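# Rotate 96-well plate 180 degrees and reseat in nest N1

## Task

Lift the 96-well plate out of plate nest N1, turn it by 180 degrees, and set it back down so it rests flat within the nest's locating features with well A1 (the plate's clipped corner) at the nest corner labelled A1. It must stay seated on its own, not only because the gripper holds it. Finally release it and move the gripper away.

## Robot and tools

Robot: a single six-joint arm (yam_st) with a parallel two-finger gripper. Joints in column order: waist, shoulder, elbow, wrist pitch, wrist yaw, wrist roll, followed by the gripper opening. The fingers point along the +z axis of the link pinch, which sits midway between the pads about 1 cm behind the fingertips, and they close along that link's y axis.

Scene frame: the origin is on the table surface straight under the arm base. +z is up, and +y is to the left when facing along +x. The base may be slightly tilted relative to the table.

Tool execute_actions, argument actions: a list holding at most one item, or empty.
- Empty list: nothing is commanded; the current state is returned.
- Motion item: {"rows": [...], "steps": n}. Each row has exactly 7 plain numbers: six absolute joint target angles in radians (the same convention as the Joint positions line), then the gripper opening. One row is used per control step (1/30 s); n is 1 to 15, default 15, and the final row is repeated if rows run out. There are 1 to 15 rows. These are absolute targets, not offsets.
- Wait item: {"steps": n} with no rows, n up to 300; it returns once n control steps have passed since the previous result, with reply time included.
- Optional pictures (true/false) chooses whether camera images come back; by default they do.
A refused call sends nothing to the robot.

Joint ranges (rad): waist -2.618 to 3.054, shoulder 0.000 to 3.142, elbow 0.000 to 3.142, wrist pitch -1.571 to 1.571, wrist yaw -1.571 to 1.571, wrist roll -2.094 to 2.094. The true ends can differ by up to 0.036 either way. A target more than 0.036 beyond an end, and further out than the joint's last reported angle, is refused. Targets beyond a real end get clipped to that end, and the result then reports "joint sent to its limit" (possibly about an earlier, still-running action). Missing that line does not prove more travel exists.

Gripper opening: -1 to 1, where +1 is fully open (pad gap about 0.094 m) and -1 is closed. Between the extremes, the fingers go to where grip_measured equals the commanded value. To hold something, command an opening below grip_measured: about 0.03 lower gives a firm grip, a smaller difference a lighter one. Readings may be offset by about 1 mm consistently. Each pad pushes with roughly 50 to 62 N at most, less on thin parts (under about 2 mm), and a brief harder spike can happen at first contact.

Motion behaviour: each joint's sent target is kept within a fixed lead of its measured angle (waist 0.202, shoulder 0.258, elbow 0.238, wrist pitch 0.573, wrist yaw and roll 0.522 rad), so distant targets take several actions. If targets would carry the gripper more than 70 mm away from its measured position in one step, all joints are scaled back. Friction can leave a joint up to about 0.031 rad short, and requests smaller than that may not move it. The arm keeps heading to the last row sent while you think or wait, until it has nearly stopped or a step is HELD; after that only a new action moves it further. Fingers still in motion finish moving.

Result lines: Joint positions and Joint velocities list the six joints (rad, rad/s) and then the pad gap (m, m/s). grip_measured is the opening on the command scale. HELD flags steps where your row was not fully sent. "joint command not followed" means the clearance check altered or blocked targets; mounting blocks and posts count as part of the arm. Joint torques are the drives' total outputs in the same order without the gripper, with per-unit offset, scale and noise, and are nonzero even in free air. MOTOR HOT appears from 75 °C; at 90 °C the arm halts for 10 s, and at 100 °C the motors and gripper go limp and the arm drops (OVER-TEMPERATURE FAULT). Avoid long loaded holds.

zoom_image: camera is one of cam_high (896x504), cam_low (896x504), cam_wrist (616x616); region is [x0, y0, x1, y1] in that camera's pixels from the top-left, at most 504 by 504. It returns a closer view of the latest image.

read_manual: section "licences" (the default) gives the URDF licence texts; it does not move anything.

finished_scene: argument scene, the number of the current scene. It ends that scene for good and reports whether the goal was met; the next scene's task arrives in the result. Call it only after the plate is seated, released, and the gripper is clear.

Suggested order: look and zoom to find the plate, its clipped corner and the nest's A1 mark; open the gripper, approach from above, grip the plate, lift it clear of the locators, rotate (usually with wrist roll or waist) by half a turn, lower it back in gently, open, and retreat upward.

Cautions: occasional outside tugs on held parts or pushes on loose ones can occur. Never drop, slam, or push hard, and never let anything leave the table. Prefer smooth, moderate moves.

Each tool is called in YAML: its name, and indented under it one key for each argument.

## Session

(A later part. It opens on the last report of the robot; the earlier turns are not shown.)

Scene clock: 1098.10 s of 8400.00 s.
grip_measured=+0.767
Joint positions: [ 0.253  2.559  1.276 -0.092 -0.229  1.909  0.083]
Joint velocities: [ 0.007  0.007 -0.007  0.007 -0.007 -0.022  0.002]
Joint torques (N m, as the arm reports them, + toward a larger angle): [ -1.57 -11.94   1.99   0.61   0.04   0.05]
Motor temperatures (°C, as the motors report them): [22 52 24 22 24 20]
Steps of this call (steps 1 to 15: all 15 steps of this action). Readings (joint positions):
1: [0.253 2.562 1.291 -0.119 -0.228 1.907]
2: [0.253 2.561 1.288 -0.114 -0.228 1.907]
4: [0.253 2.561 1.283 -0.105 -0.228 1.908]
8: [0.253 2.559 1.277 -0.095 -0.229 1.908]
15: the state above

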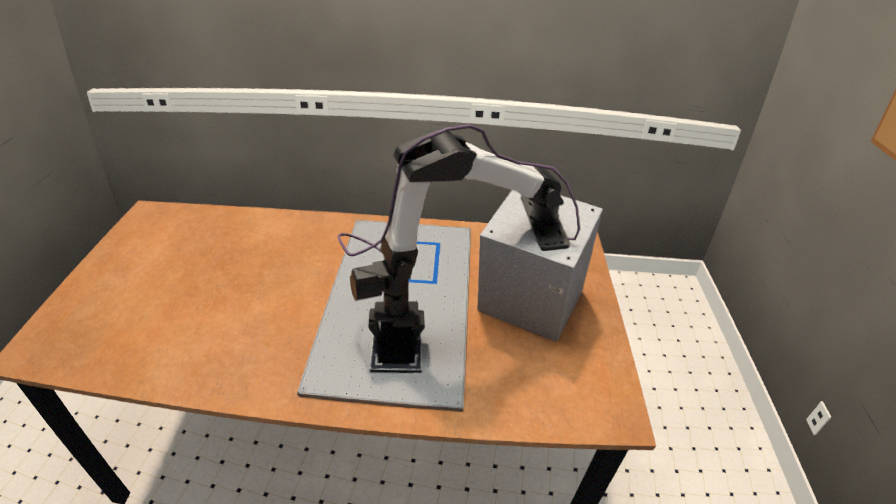

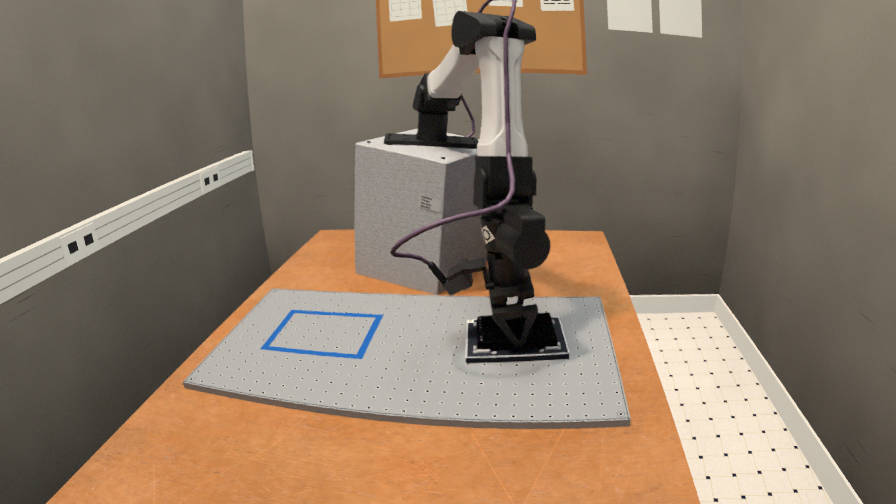

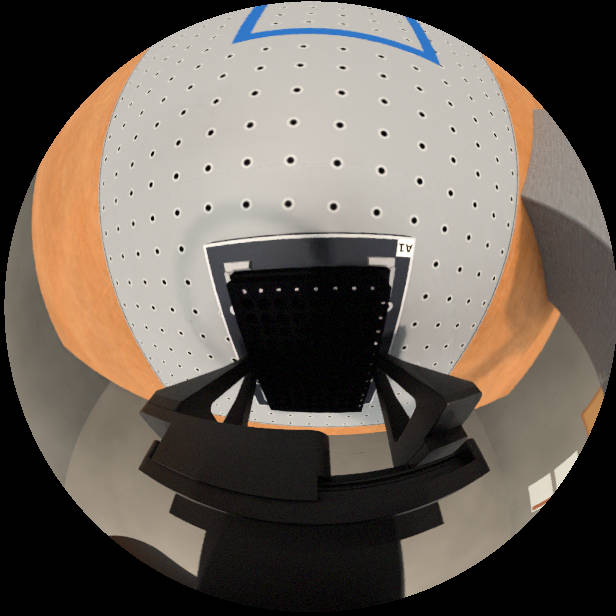

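execute_actions:
  actions:
    - {"rows": [[0.245,2.538,1.2562,-0.0609,-0.2335,1.919,0.74],[0.245,2.538,1.2546,-0.0569,-0.2335,1.9193,0.74],[0.245,2.5378,1.2526,-0.0524,-0.2335,1.9196,0.74],[0.245,2.5376,1.2503,-0.0476,-0.2335,1.920,0.74],[0.245,2.5374,1.2477,-0.0424,-0.2335,1.9204,0.74],[0.245,2.5372,1.2449,-0.0370,-0.2335,1.9209,0.74],[0.245,2.5369,1.2419,-0.0315,-0.2335,1.9214,0.74],[0.245,2.5366,1.2388,-0.0259,-0.2335,1.9219,0.74],[0.245,2.5363,1.2356,-0.0202,-0.2335,1.9224,0.74],[0.245,2.536,1.2323,-0.0147,-0.2335,1.923,0.74],[0.245,2.5357,1.2290,-0.0093,-0.2335,1.9235,0.74],[0.245,2.5354,1.2258,-0.0041,-0.2335,1.924,0.74],[0.245,2.5351,1.2227,0.0007,-0.2335,1.9245,0.74],[0.245,2.5348,1.2197,0.0052,-0.2335,1.925,0.74],[0.245,2.5345,1.2169,0.0092,-0.2335,1.9255,0.74]], "steps": 15}
  pictures: false

execute_actions:
  actions:
    - {"rows": [[0.245,2.5342,1.2143,0.0126,-0.2335,1.9259,0.74],[0.245,2.5339,1.2120,0.0154,-0.2335,1.9263,0.74],[0.245,2.5336,1.2100,0.0175,-0.2335,1.9266,0.74],[0.245,2.5334,1.2084,0.0188,-0.2335,1.9269,0.74],[0.245,2.5332,1.2071,0.0193,-0.2335,1.9271,0.74],[0.245,2.533,1.2064,0.0193,-0.2335,1.9272,0.74],[0.245,2.533,1.2061,0.0193,-0.2335,1.9272,0.74],[0.245,2.533,1.2061,0.0193,-0.2335,1.9272,0.74],[0.245,2.533,1.2061,0.0193,-0.2335,1.9272,0.74],[0.245,2.533,1.2061,0.0193,-0.2335,1.9272,0.74],[0.245,2.533,1.2061,0.0193,-0.2335,1.9272,0.74],[0.245,2.540,1.2061,0.0193,-0.2335,1.9272,0.74],[0.245,2.548,1.2061,0.0193,-0.2335,1.9272,0.74],[0.245,2.555,1.2061,0.0193,-0.2335,1.9272,0.74],[0.245,2.560,1.2061,0.0193,-0.2335,1.9272,0.74]], "steps": 15}

zoom_image:
  camera: "cam_wrist"
  region: [200, 220, 420, 440]

zoom_image:
  camera: "cam_low"
  region: [460, 270, 580, 370]

zoom_image:
  camera: "cam_high"
  region: [350, 290, 440, 380]

Scene clock: 1133.30 s of 8400.00 s.
grip_measured=+0.767
Joint positions: [ 0.253  2.555  1.241 -0.03  -0.23   1.918  0.083]
Joint velocities: [ 0.007 -0.012 -0.09   0.198  0.051  0.022  0.001]
Joint torques (N m, as the arm reports them, + toward a larger angle): [ -1.54 -11.76   1.71   0.59   0.03   0.02]
Motor temperatures (°C, as the motors report them): [22 56 23 22 24 20]
Steps of this call (steps 1 to 15: the robot went on to your last target; steps 16 to 90: nothing new was sent; then 31.70 s passed at rest; steps 91 to 105: all 15 steps of this action). Readings (joint positions):
91: [0.253 2.559 1.275 -0.092 -0.229 1.909]
92: [0.253 2.559 1.275 -0.091 -0.229 1.909]
94: [0.253 2.559 1.272 -0.086 -0.229 1.909]
98: [0.253 2.558 1.262 -0.068 -0.229 1.911]
105: the state above

Scene clock: 1133.80 s of 8400.00 s.
grip_measured=+0.767
Joint positions: [ 0.253  2.553  1.225  0.    -0.23   1.924  0.083]
Joint velocities: [-0.022  0.007 -0.027  0.037 -0.022 -0.051  0.001]
Joint torques (N m, as the arm reports them, + toward a larger angle): [-1.56 -9.85  1.67  0.67  0.05 -0.04]
Motor temperatures (°C, as the motors report them): [22 56 23 22 24 20]
Steps of this call (steps 1 to 15: all 15 steps of this action). Readings (joint positions):
1: [0.253 2.554 1.238 -0.025 -0.230 1.919]
2: [0.253 2.554 1.235 -0.020 -0.230 1.920]
4: [0.253 2.553 1.231 -0.012 -0.230 1.922]
8: [0.253 2.553 1.226 -0.003 -0.230 1.923]
15: the state above

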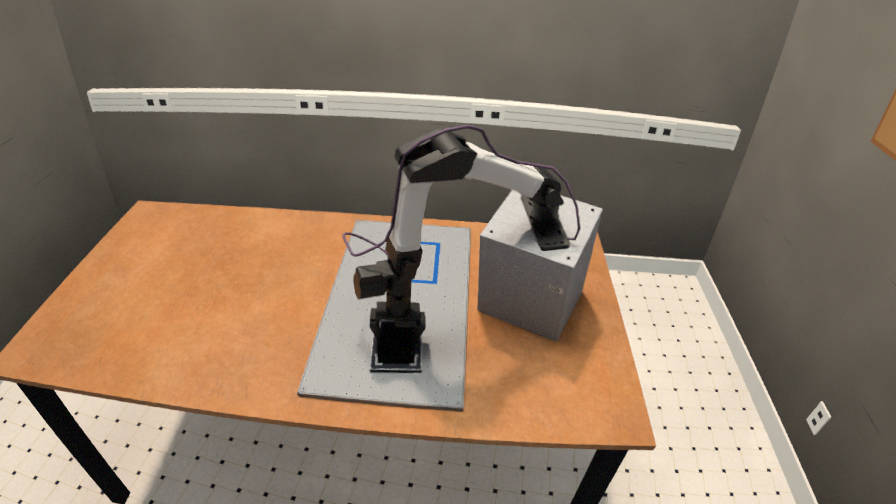

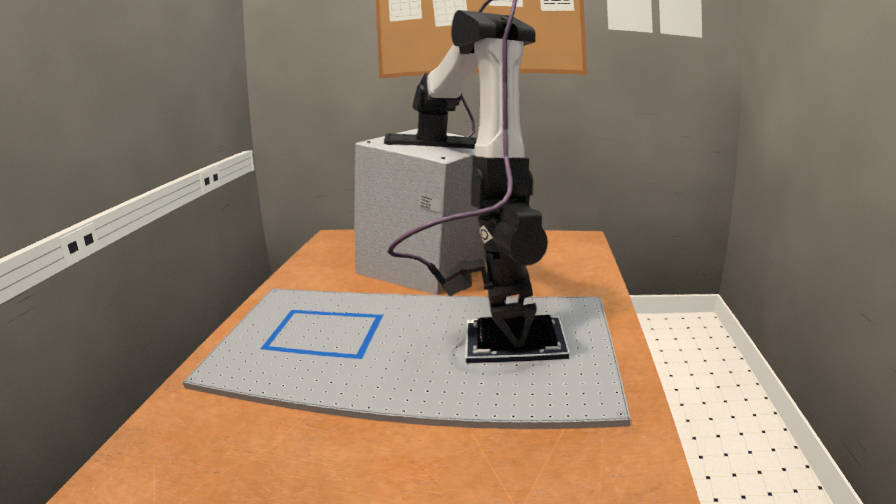

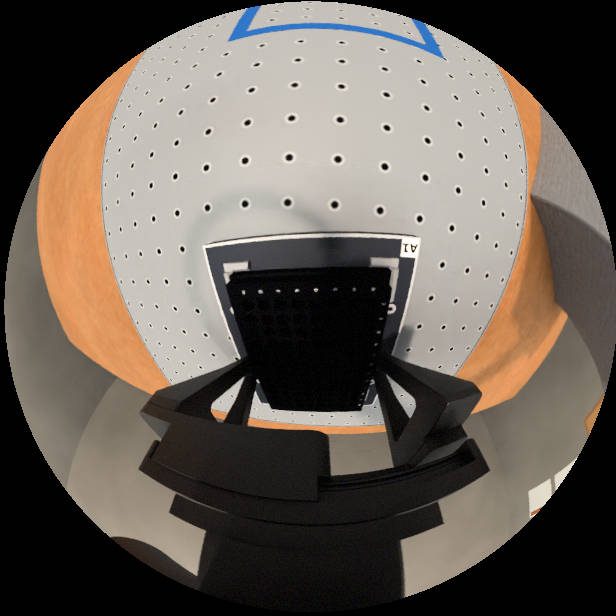

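Region (200, 220, 420, 440) of cam_wrist's 616x616 image, scaled by 2.291, with more detail than that image has.

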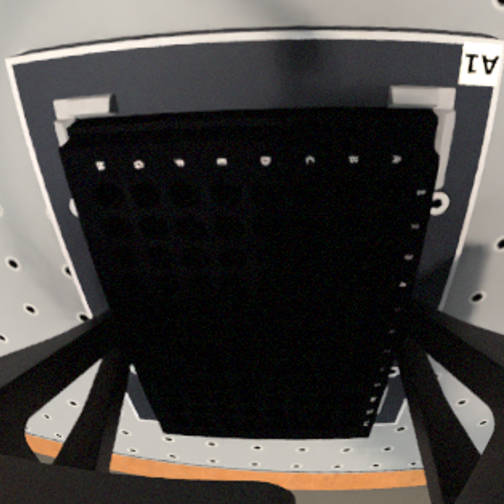

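Region (460, 270, 580, 370) of cam_low's 896x504 image, scaled by 4.200, with more detail than that image has.

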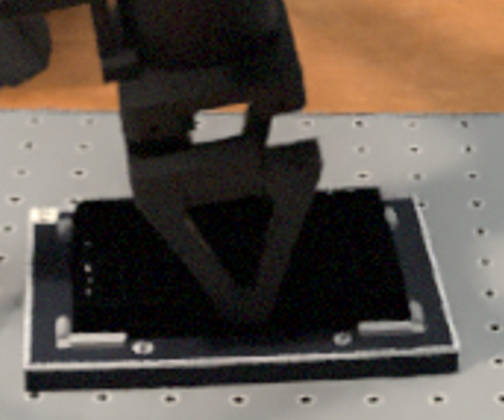

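Region (350, 290, 440, 380) of cam_high's 896x504 image, scaled by 5.600, with more detail than that image has.

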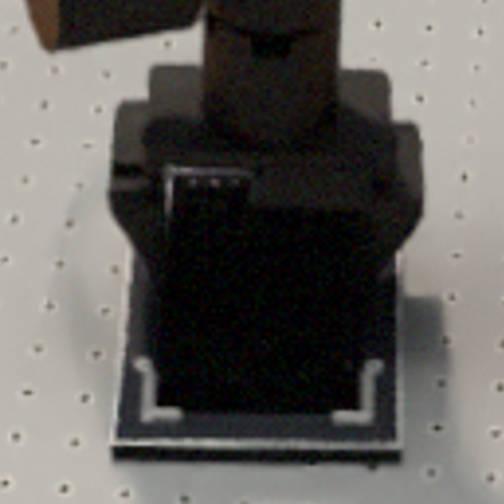

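zoom_image:
  camera: "cam_wrist"
  region: [200, 235, 280, 315]

zoom_image:
  camera: "cam_wrist"
  region: [345, 235, 425, 315]

zoom_image:
  camera: "cam_high"
  region: [368, 335, 426, 375]

Region (200, 235, 280, 315) of cam_wrist's 616x616 image, scaled by 6.300, with more detail than that image has.

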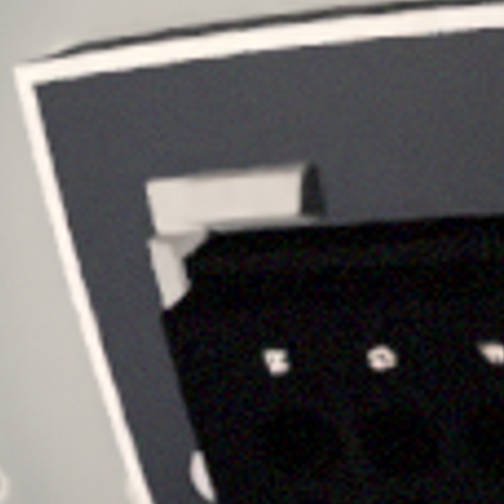

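Region (345, 235, 425, 315) of cam_wrist's 616x616 image, scaled by 6.300, with more detail than that image has.

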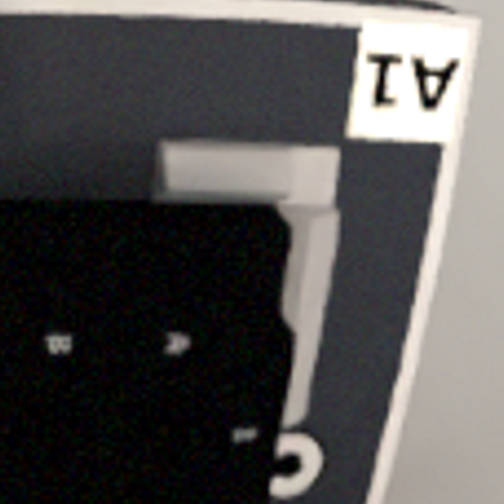

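Region (368, 335, 426, 375) of cam_high's 896x504 image, scaled by 8.690, with more detail than that image has; it fills the top 348 rows of this view, and the rest is white.

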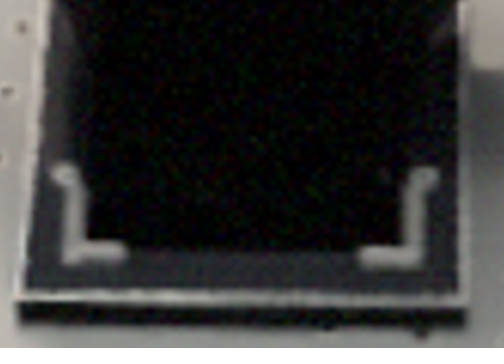

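execute_actions:
  actions:
    - {"rows": [[0.248,2.556,1.212,0.010,-0.232,1.925,0.755],[0.248,2.553,1.212,0.006,-0.232,1.925,0.765],[0.248,2.550,1.212,0.004,-0.232,1.925,0.775],[0.248,2.547,1.212,0.004,-0.232,1.925,0.785],[0.248,2.545,1.212,0.004,-0.232,1.925,0.80],[0.248,2.545,1.212,0.004,-0.232,1.925,0.82],[0.248,2.545,1.212,0.004,-0.232,1.925,0.85],[0.248,2.545,1.212,0.004,-0.232,1.925,0.88],[0.248,2.545,1.212,0.004,-0.232,1.925,0.91],[0.248,2.545,1.212,0.004,-0.232,1.925,0.94]], "steps": 12}

zoom_image:
  camera: "cam_wrist"
  region: [200, 220, 420, 440]

zoom_image:
  camera: "cam_low"
  region: [460, 270, 580, 370]

Scene clock: 1172.07 s of 8400.00 s.
grip_measured=+0.937
Joint positions: [ 0.253  2.553  1.225  0.    -0.23   1.925  0.091]
Joint velocities: [ 0.002 -0.007 -0.022  0.037  0.037  0.037  0.002]
Joint torques (N m, as the arm reports them, + toward a larger angle): [ -1.23 -11.08   1.96   0.51   0.08  -0.03]
Motor temperatures (°C, as the motors report them): [22 52 23 22 24 20]
Steps of this call (steps 1 to 15: the robot went on to your last target; steps 16 to 90: nothing new was sent; then 34.87 s passed at rest; steps 91 to 102: all 12 steps of this action). Readings (joint positions):
91: [0.253 2.553 1.225 0.000 -0.230 1.924]
92: [0.253 2.553 1.225 0.000 -0.230 1.924]
94: [0.253 2.553 1.225 0.000 -0.230 1.925]
98: [0.253 2.553 1.225 0.000 -0.230 1.925]
102: the state above

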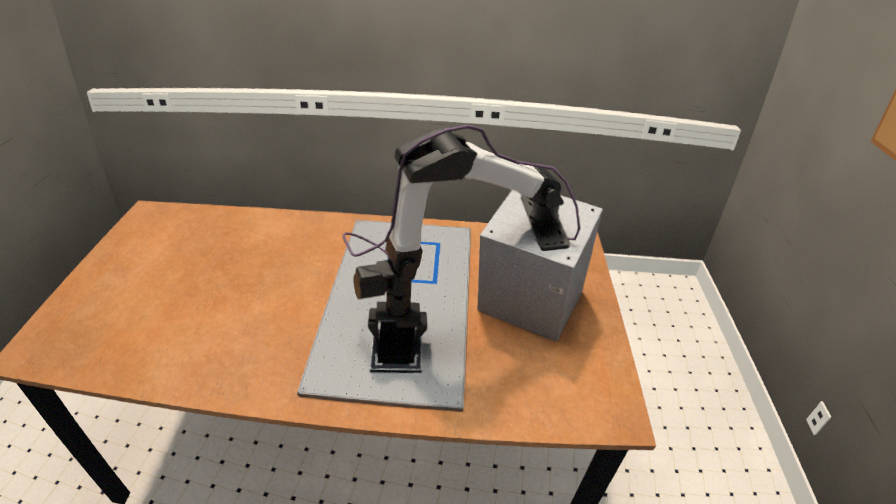

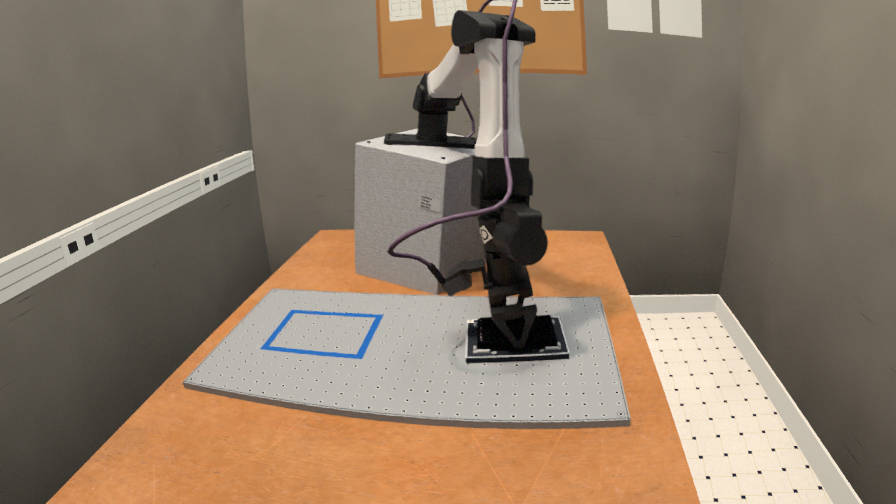

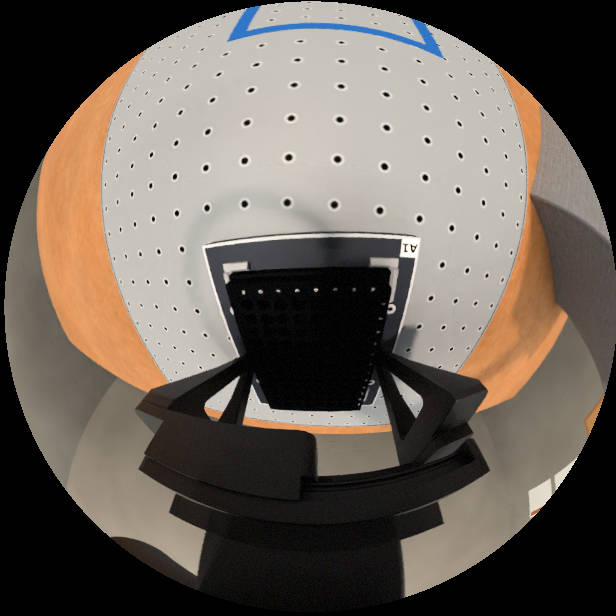

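Region (200, 220, 420, 440) of cam_wrist's 616x616 image, scaled by 2.291, with more detail than that image has.

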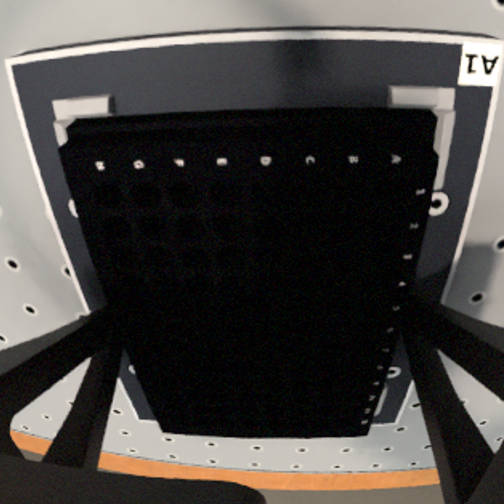

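Region (460, 270, 580, 370) of cam_low's 896x504 image, scaled by 4.200, with more detail than that image has.

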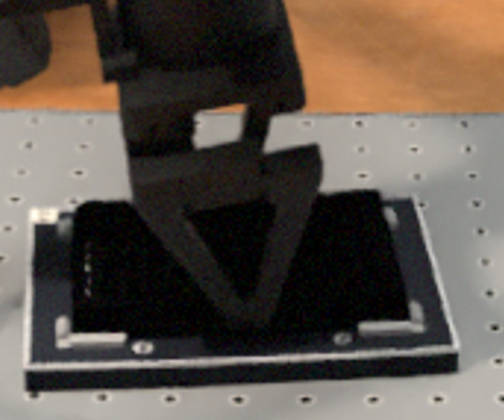

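execute_actions:
  actions: []

Scene clock: 1183.47 s of 8400.00 s.
grip_measured=+0.938
Joint positions: [ 0.253  2.553  1.225  0.    -0.23   1.925  0.091]
Joint velocities: [ 0.002 -0.002 -0.007  0.022 -0.007  0.022 -0.   ]
Joint torques (N m, as the arm reports them, + toward a larger angle): [ -1.29 -10.84   1.97   0.48   0.07  -0.05]
Motor temperatures (°C, as the motors report them): [22 53 23 22 24 20]
Steps of this call (steps 1 to 15: the robot went on to your last target; steps 16 to 90: nothing new was sent; then 8.40 s passed at rest). Readings (joint positions):
1: [0.253 2.553 1.225 0.000 -0.230 1.925]
2: [0.253 2.553 1.225 0.000 -0.230 1.925]
4: [0.253 2.553 1.225 0.000 -0.230 1.925]
8: [0.253 2.553 1.225 0.000 -0.230 1.925]
90: the state above
The arm was judged still, so your last target was given up. Only a new action makes it travel on or press farther. Fingers that are still opening or closing keep moving.

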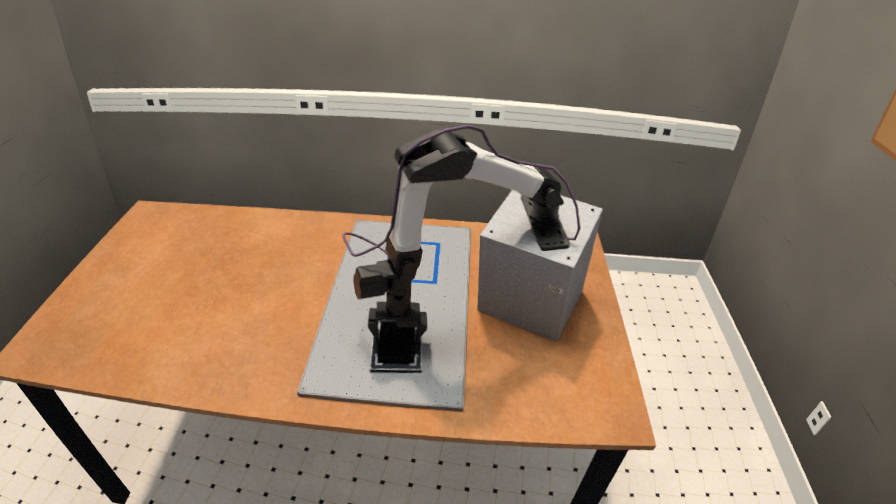

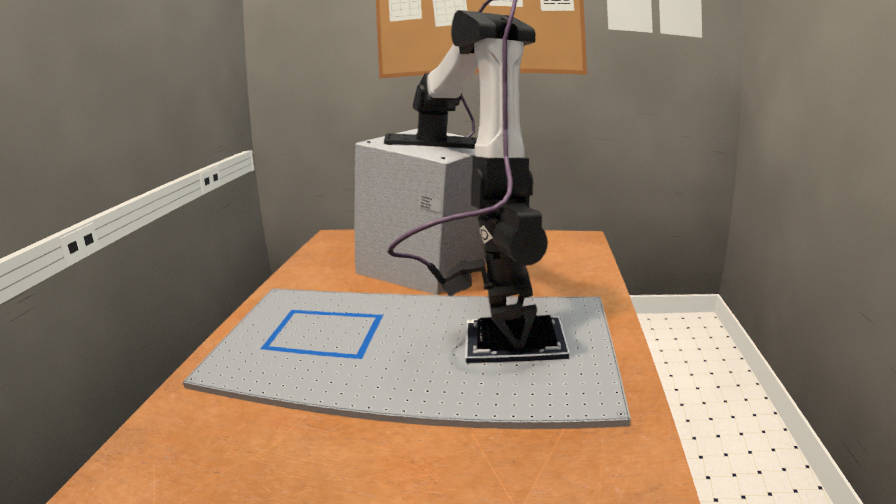

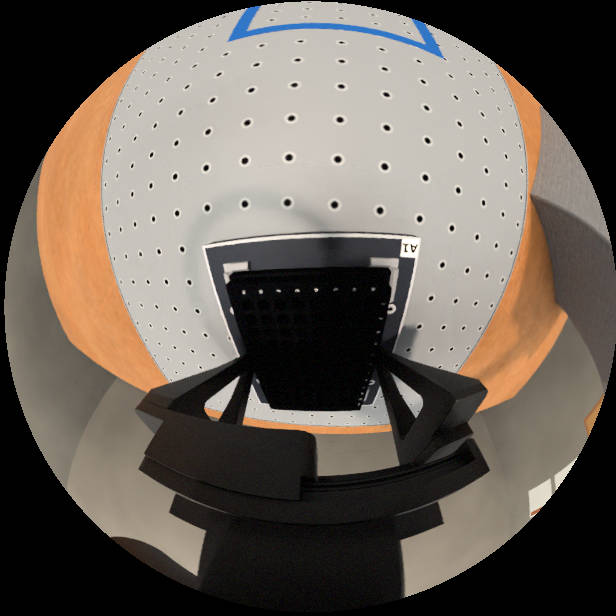

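execute_actions:
  actions:
    - {"rows":[[0.250,2.533,1.208,-0.0177,-0.232,1.925,1.0],[0.250,2.5289,1.2071,-0.0231,-0.232,1.925,1.0],[0.250,2.5229,1.2047,-0.0299,-0.232,1.925,1.0],[0.250,2.5139,1.2011,-0.0380,-0.232,1.925,1.0],[0.250,2.5027,1.1967,-0.0468,-0.232,1.925,1.0],[0.250,2.4896,1.1918,-0.0561,-0.232,1.925,1.0],[0.250,2.4758,1.1868,-0.0652,-0.232,1.925,1.0],[0.250,2.4615,1.1818,-0.0740,-0.232,1.925,1.0],[0.250,2.4478,1.1774,-0.0815,-0.232,1.925,1.0],[0.250,2.4350,1.1733,-0.0877,-0.232,1.925,1.0],[0.250,2.4242,1.1701,-0.0918,-0.232,1.925,1.0],[0.250,2.4155,1.1676,-0.0933,-0.232,1.925,1.0],[0.250,2.4098,1.1660,-0.0933,-0.232,1.925,1.0],[0.250,2.4078,1.1655,-0.0933,-0.232,1.925,1.0],[0.250,2.4078,1.1655,-0.0933,-0.232,1.925,1.0]],"steps":15}

Scene clock: 1224.73 s of 8400.00 s.
grip_measured=+1.000
Joint positions: [ 0.253  2.43   1.187 -0.069 -0.23   1.925  0.094]
Joint velocities: [ 0.012 -0.178  0.002 -0.037 -0.081  0.022  0.   ]
Joint torques (N m, as the arm reports them, + toward a larger angle): [ -1.09 -10.94   1.82   0.17   0.07  -0.06]
Motor temperatures (°C, as the motors report them): [22 54 23 22 24 20]
Steps of this call (steps 1 to 90: nothing new was sent; then 37.77 s passed at rest; steps 91 to 105: all 15 steps of this action). Readings (joint positions):
91: [0.253 2.553 1.225 -0.000 -0.230 1.925]
92: [0.253 2.553 1.225 -0.002 -0.230 1.925]
94: [0.253 2.552 1.224 -0.008 -0.230 1.925]
98: [0.253 2.519 1.206 -0.032 -0.230 1.925]
105: the state above

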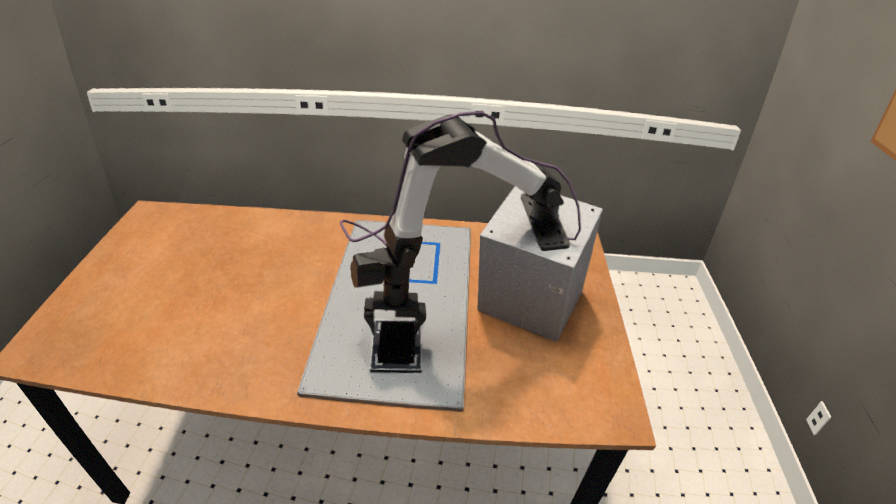

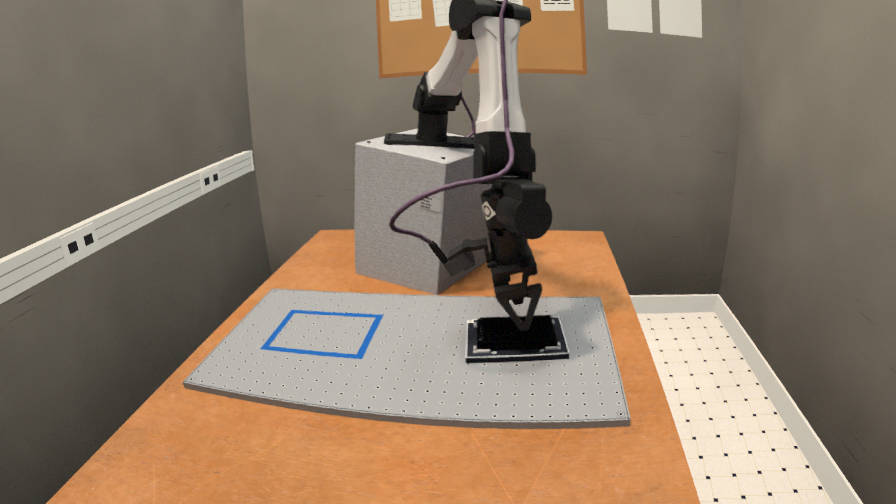

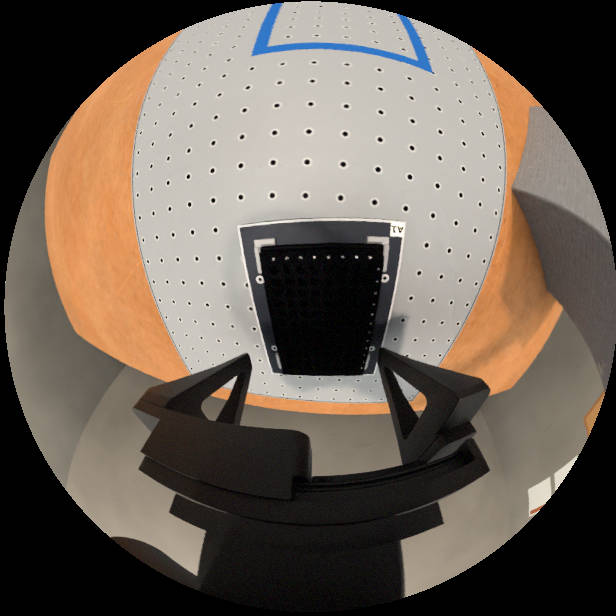

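zoom_image:
  camera: "cam_low"
  region: [460, 290, 580, 370]

zoom_image:
  camera: "cam_wrist"
  region: [230, 210, 420, 390]

Region (460, 290, 580, 370) of cam_low's 896x504 image, scaled by 4.200, with more detail than that image has.

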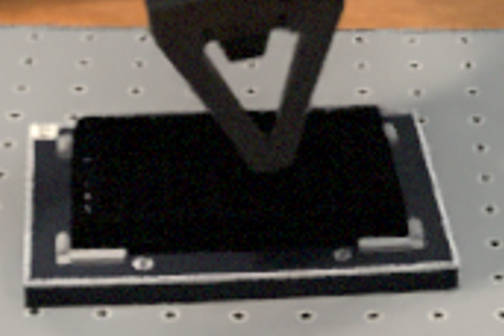

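Region (230, 210, 420, 390) of cam_wrist's 616x616 image, scaled by 2.653, with more detail than that image has; it fills the top 477 rows of this view, and the rest is white.

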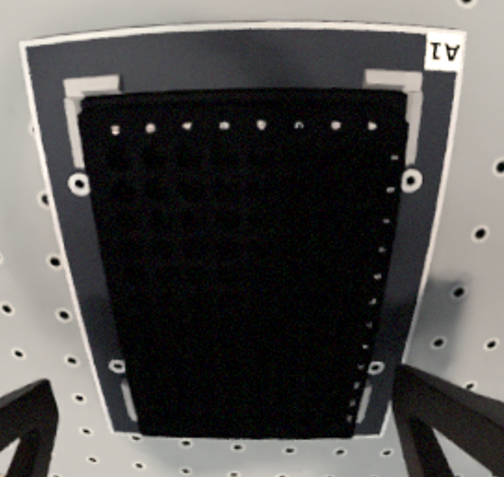

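execute_actions:
  actions:
    - {"rows":[[0.250,2.4050,1.1652,-0.0960,-0.232,1.925,1.0],[0.250,2.3975,1.1645,-0.1030,-0.232,1.925,1.0],[0.250,2.3858,1.1635,-0.1140,-0.232,1.925,1.0],[0.250,2.3707,1.1622,-0.1285,-0.232,1.925,1.0],[0.250,2.3530,1.1607,-0.1455,-0.232,1.925,1.0],[0.250,2.3335,1.1590,-0.1640,-0.232,1.925,1.0],[0.250,2.3128,1.1572,-0.1838,-0.232,1.925,1.0],[0.250,2.2917,1.1554,-0.2040,-0.232,1.925,1.0],[0.250,2.2710,1.1536,-0.2238,-0.232,1.925,1.0],[0.250,2.2515,1.1519,-0.2425,-0.232,1.925,1.0],[0.250,2.2338,1.1504,-0.2595,-0.232,1.925,1.0],[0.250,2.2187,1.1491,-0.2740,-0.232,1.925,1.0],[0.250,2.2070,1.1481,-0.2850,-0.232,1.925,1.0],[0.250,2.1995,1.1474,-0.2925,-0.232,1.925,1.0],[0.250,2.1968,1.1472,-0.2950,-0.232,1.925,1.0]],"steps":15}

Scene clock: 1234.83 s of 8400.00 s.
grip_measured=+1.000
Joint positions: [ 0.253  2.222  1.167 -0.234 -0.23   1.925  0.094]
Joint velocities: [ 0.027 -0.364  0.007 -0.271 -0.037 -0.007  0.   ]
Joint torques (N m, as the arm reports them, + toward a larger angle): [ -1.05 -10.32   2.93   0.21   0.05  -0.05]
Motor temperatures (°C, as the motors report them): [22 55 23 22 24 20]
Steps of this call (steps 1 to 30: the robot went on to your last target; steps 31 to 90: nothing new was sent; then 6.60 s passed at rest; steps 91 to 105: all 15 steps of this action). Readings (joint positions):
91: [0.253 2.424 1.187 -0.083 -0.230 1.925]
92: [0.253 2.424 1.187 -0.083 -0.230 1.925]
94: [0.253 2.419 1.185 -0.091 -0.230 1.925]
98: [0.253 2.365 1.170 -0.141 -0.230 1.925]
105: the state above

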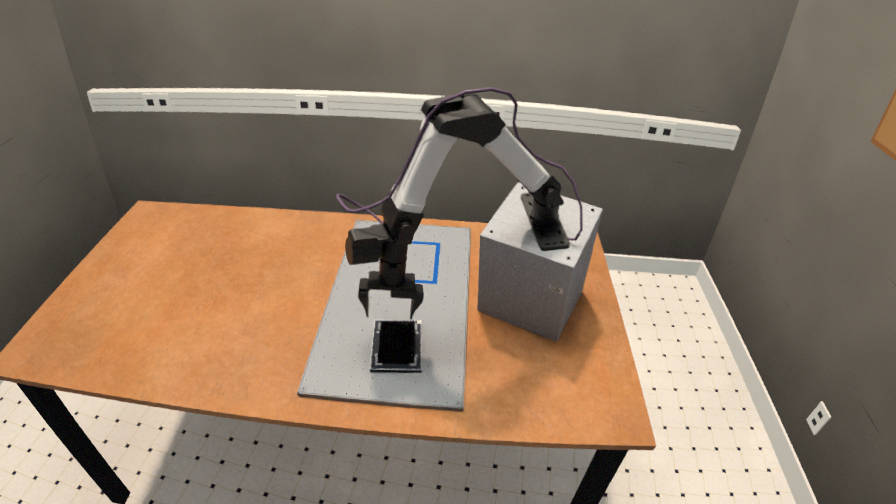

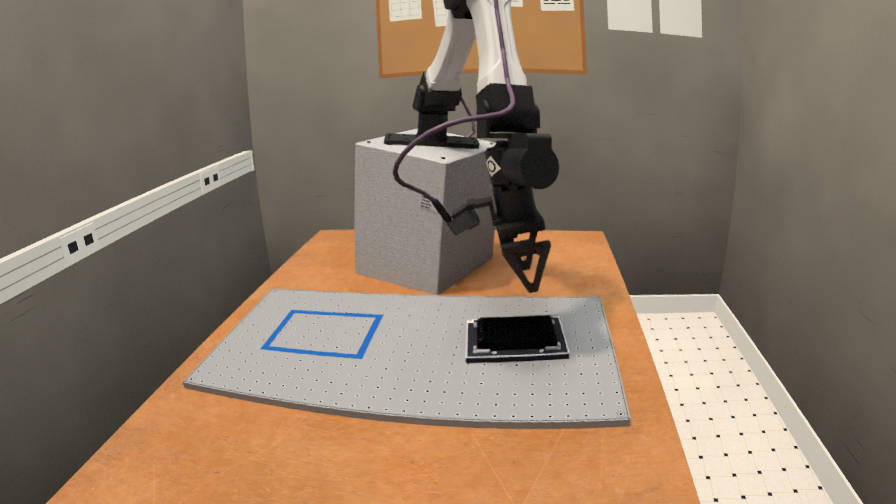

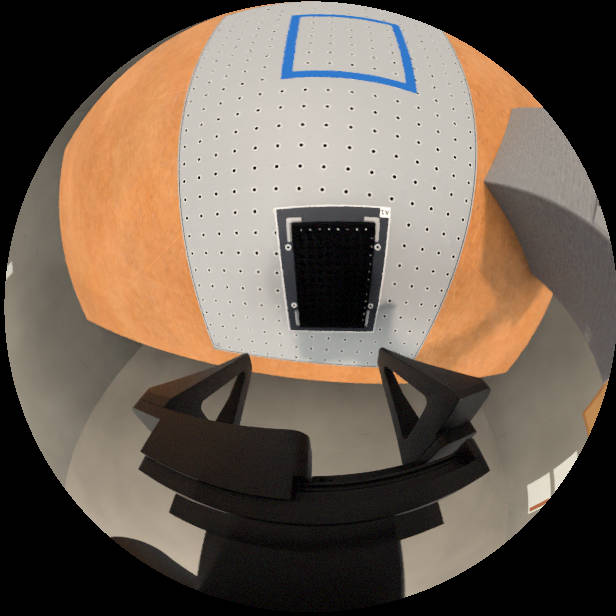

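zoom_image:
  camera: "cam_low"
  region: [460, 300, 580, 370]

zoom_image:
  camera: "cam_high"
  region: [360, 310, 430, 380]

zoom_image:
  camera: "cam_wrist"
  region: [265, 200, 400, 340]

Region (460, 300, 580, 370) of cam_low's 896x504 image, scaled by 4.200, with more detail than that image has; it fills the top 294 rows of this view, and the rest is white.

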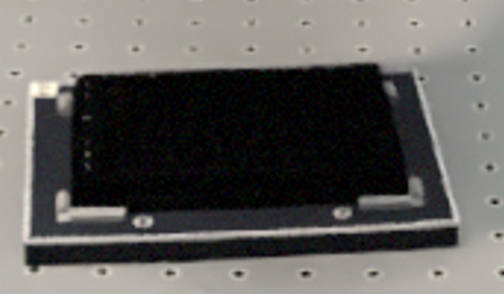

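Region (360, 310, 430, 380) of cam_high's 896x504 image, scaled by 7.200, with more detail than that image has.

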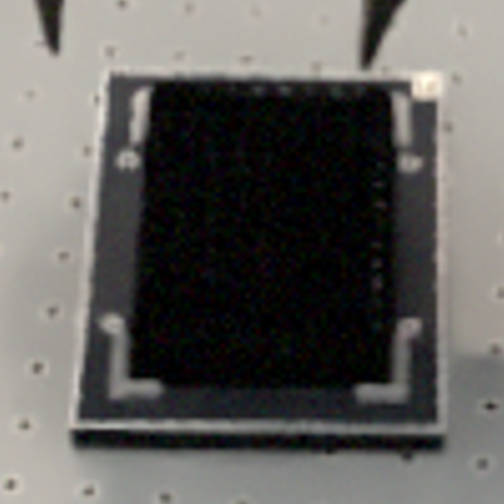

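Region (265, 200, 400, 340) of cam_wrist's 616x616 image, scaled by 3.600, with more detail than that image has; it fills the left 486 columns of this view, and the rest is white.

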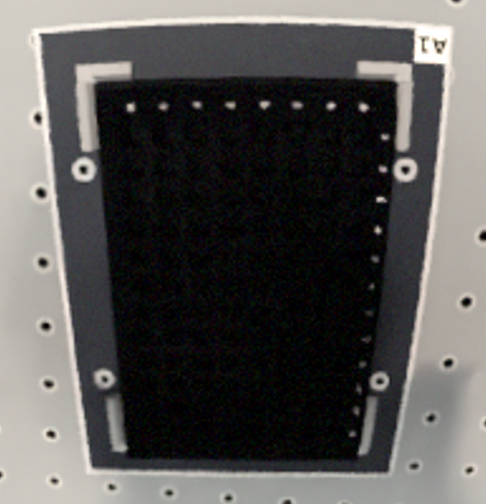

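finished_scene:
  scene: 1

The scene is finished: the task was done.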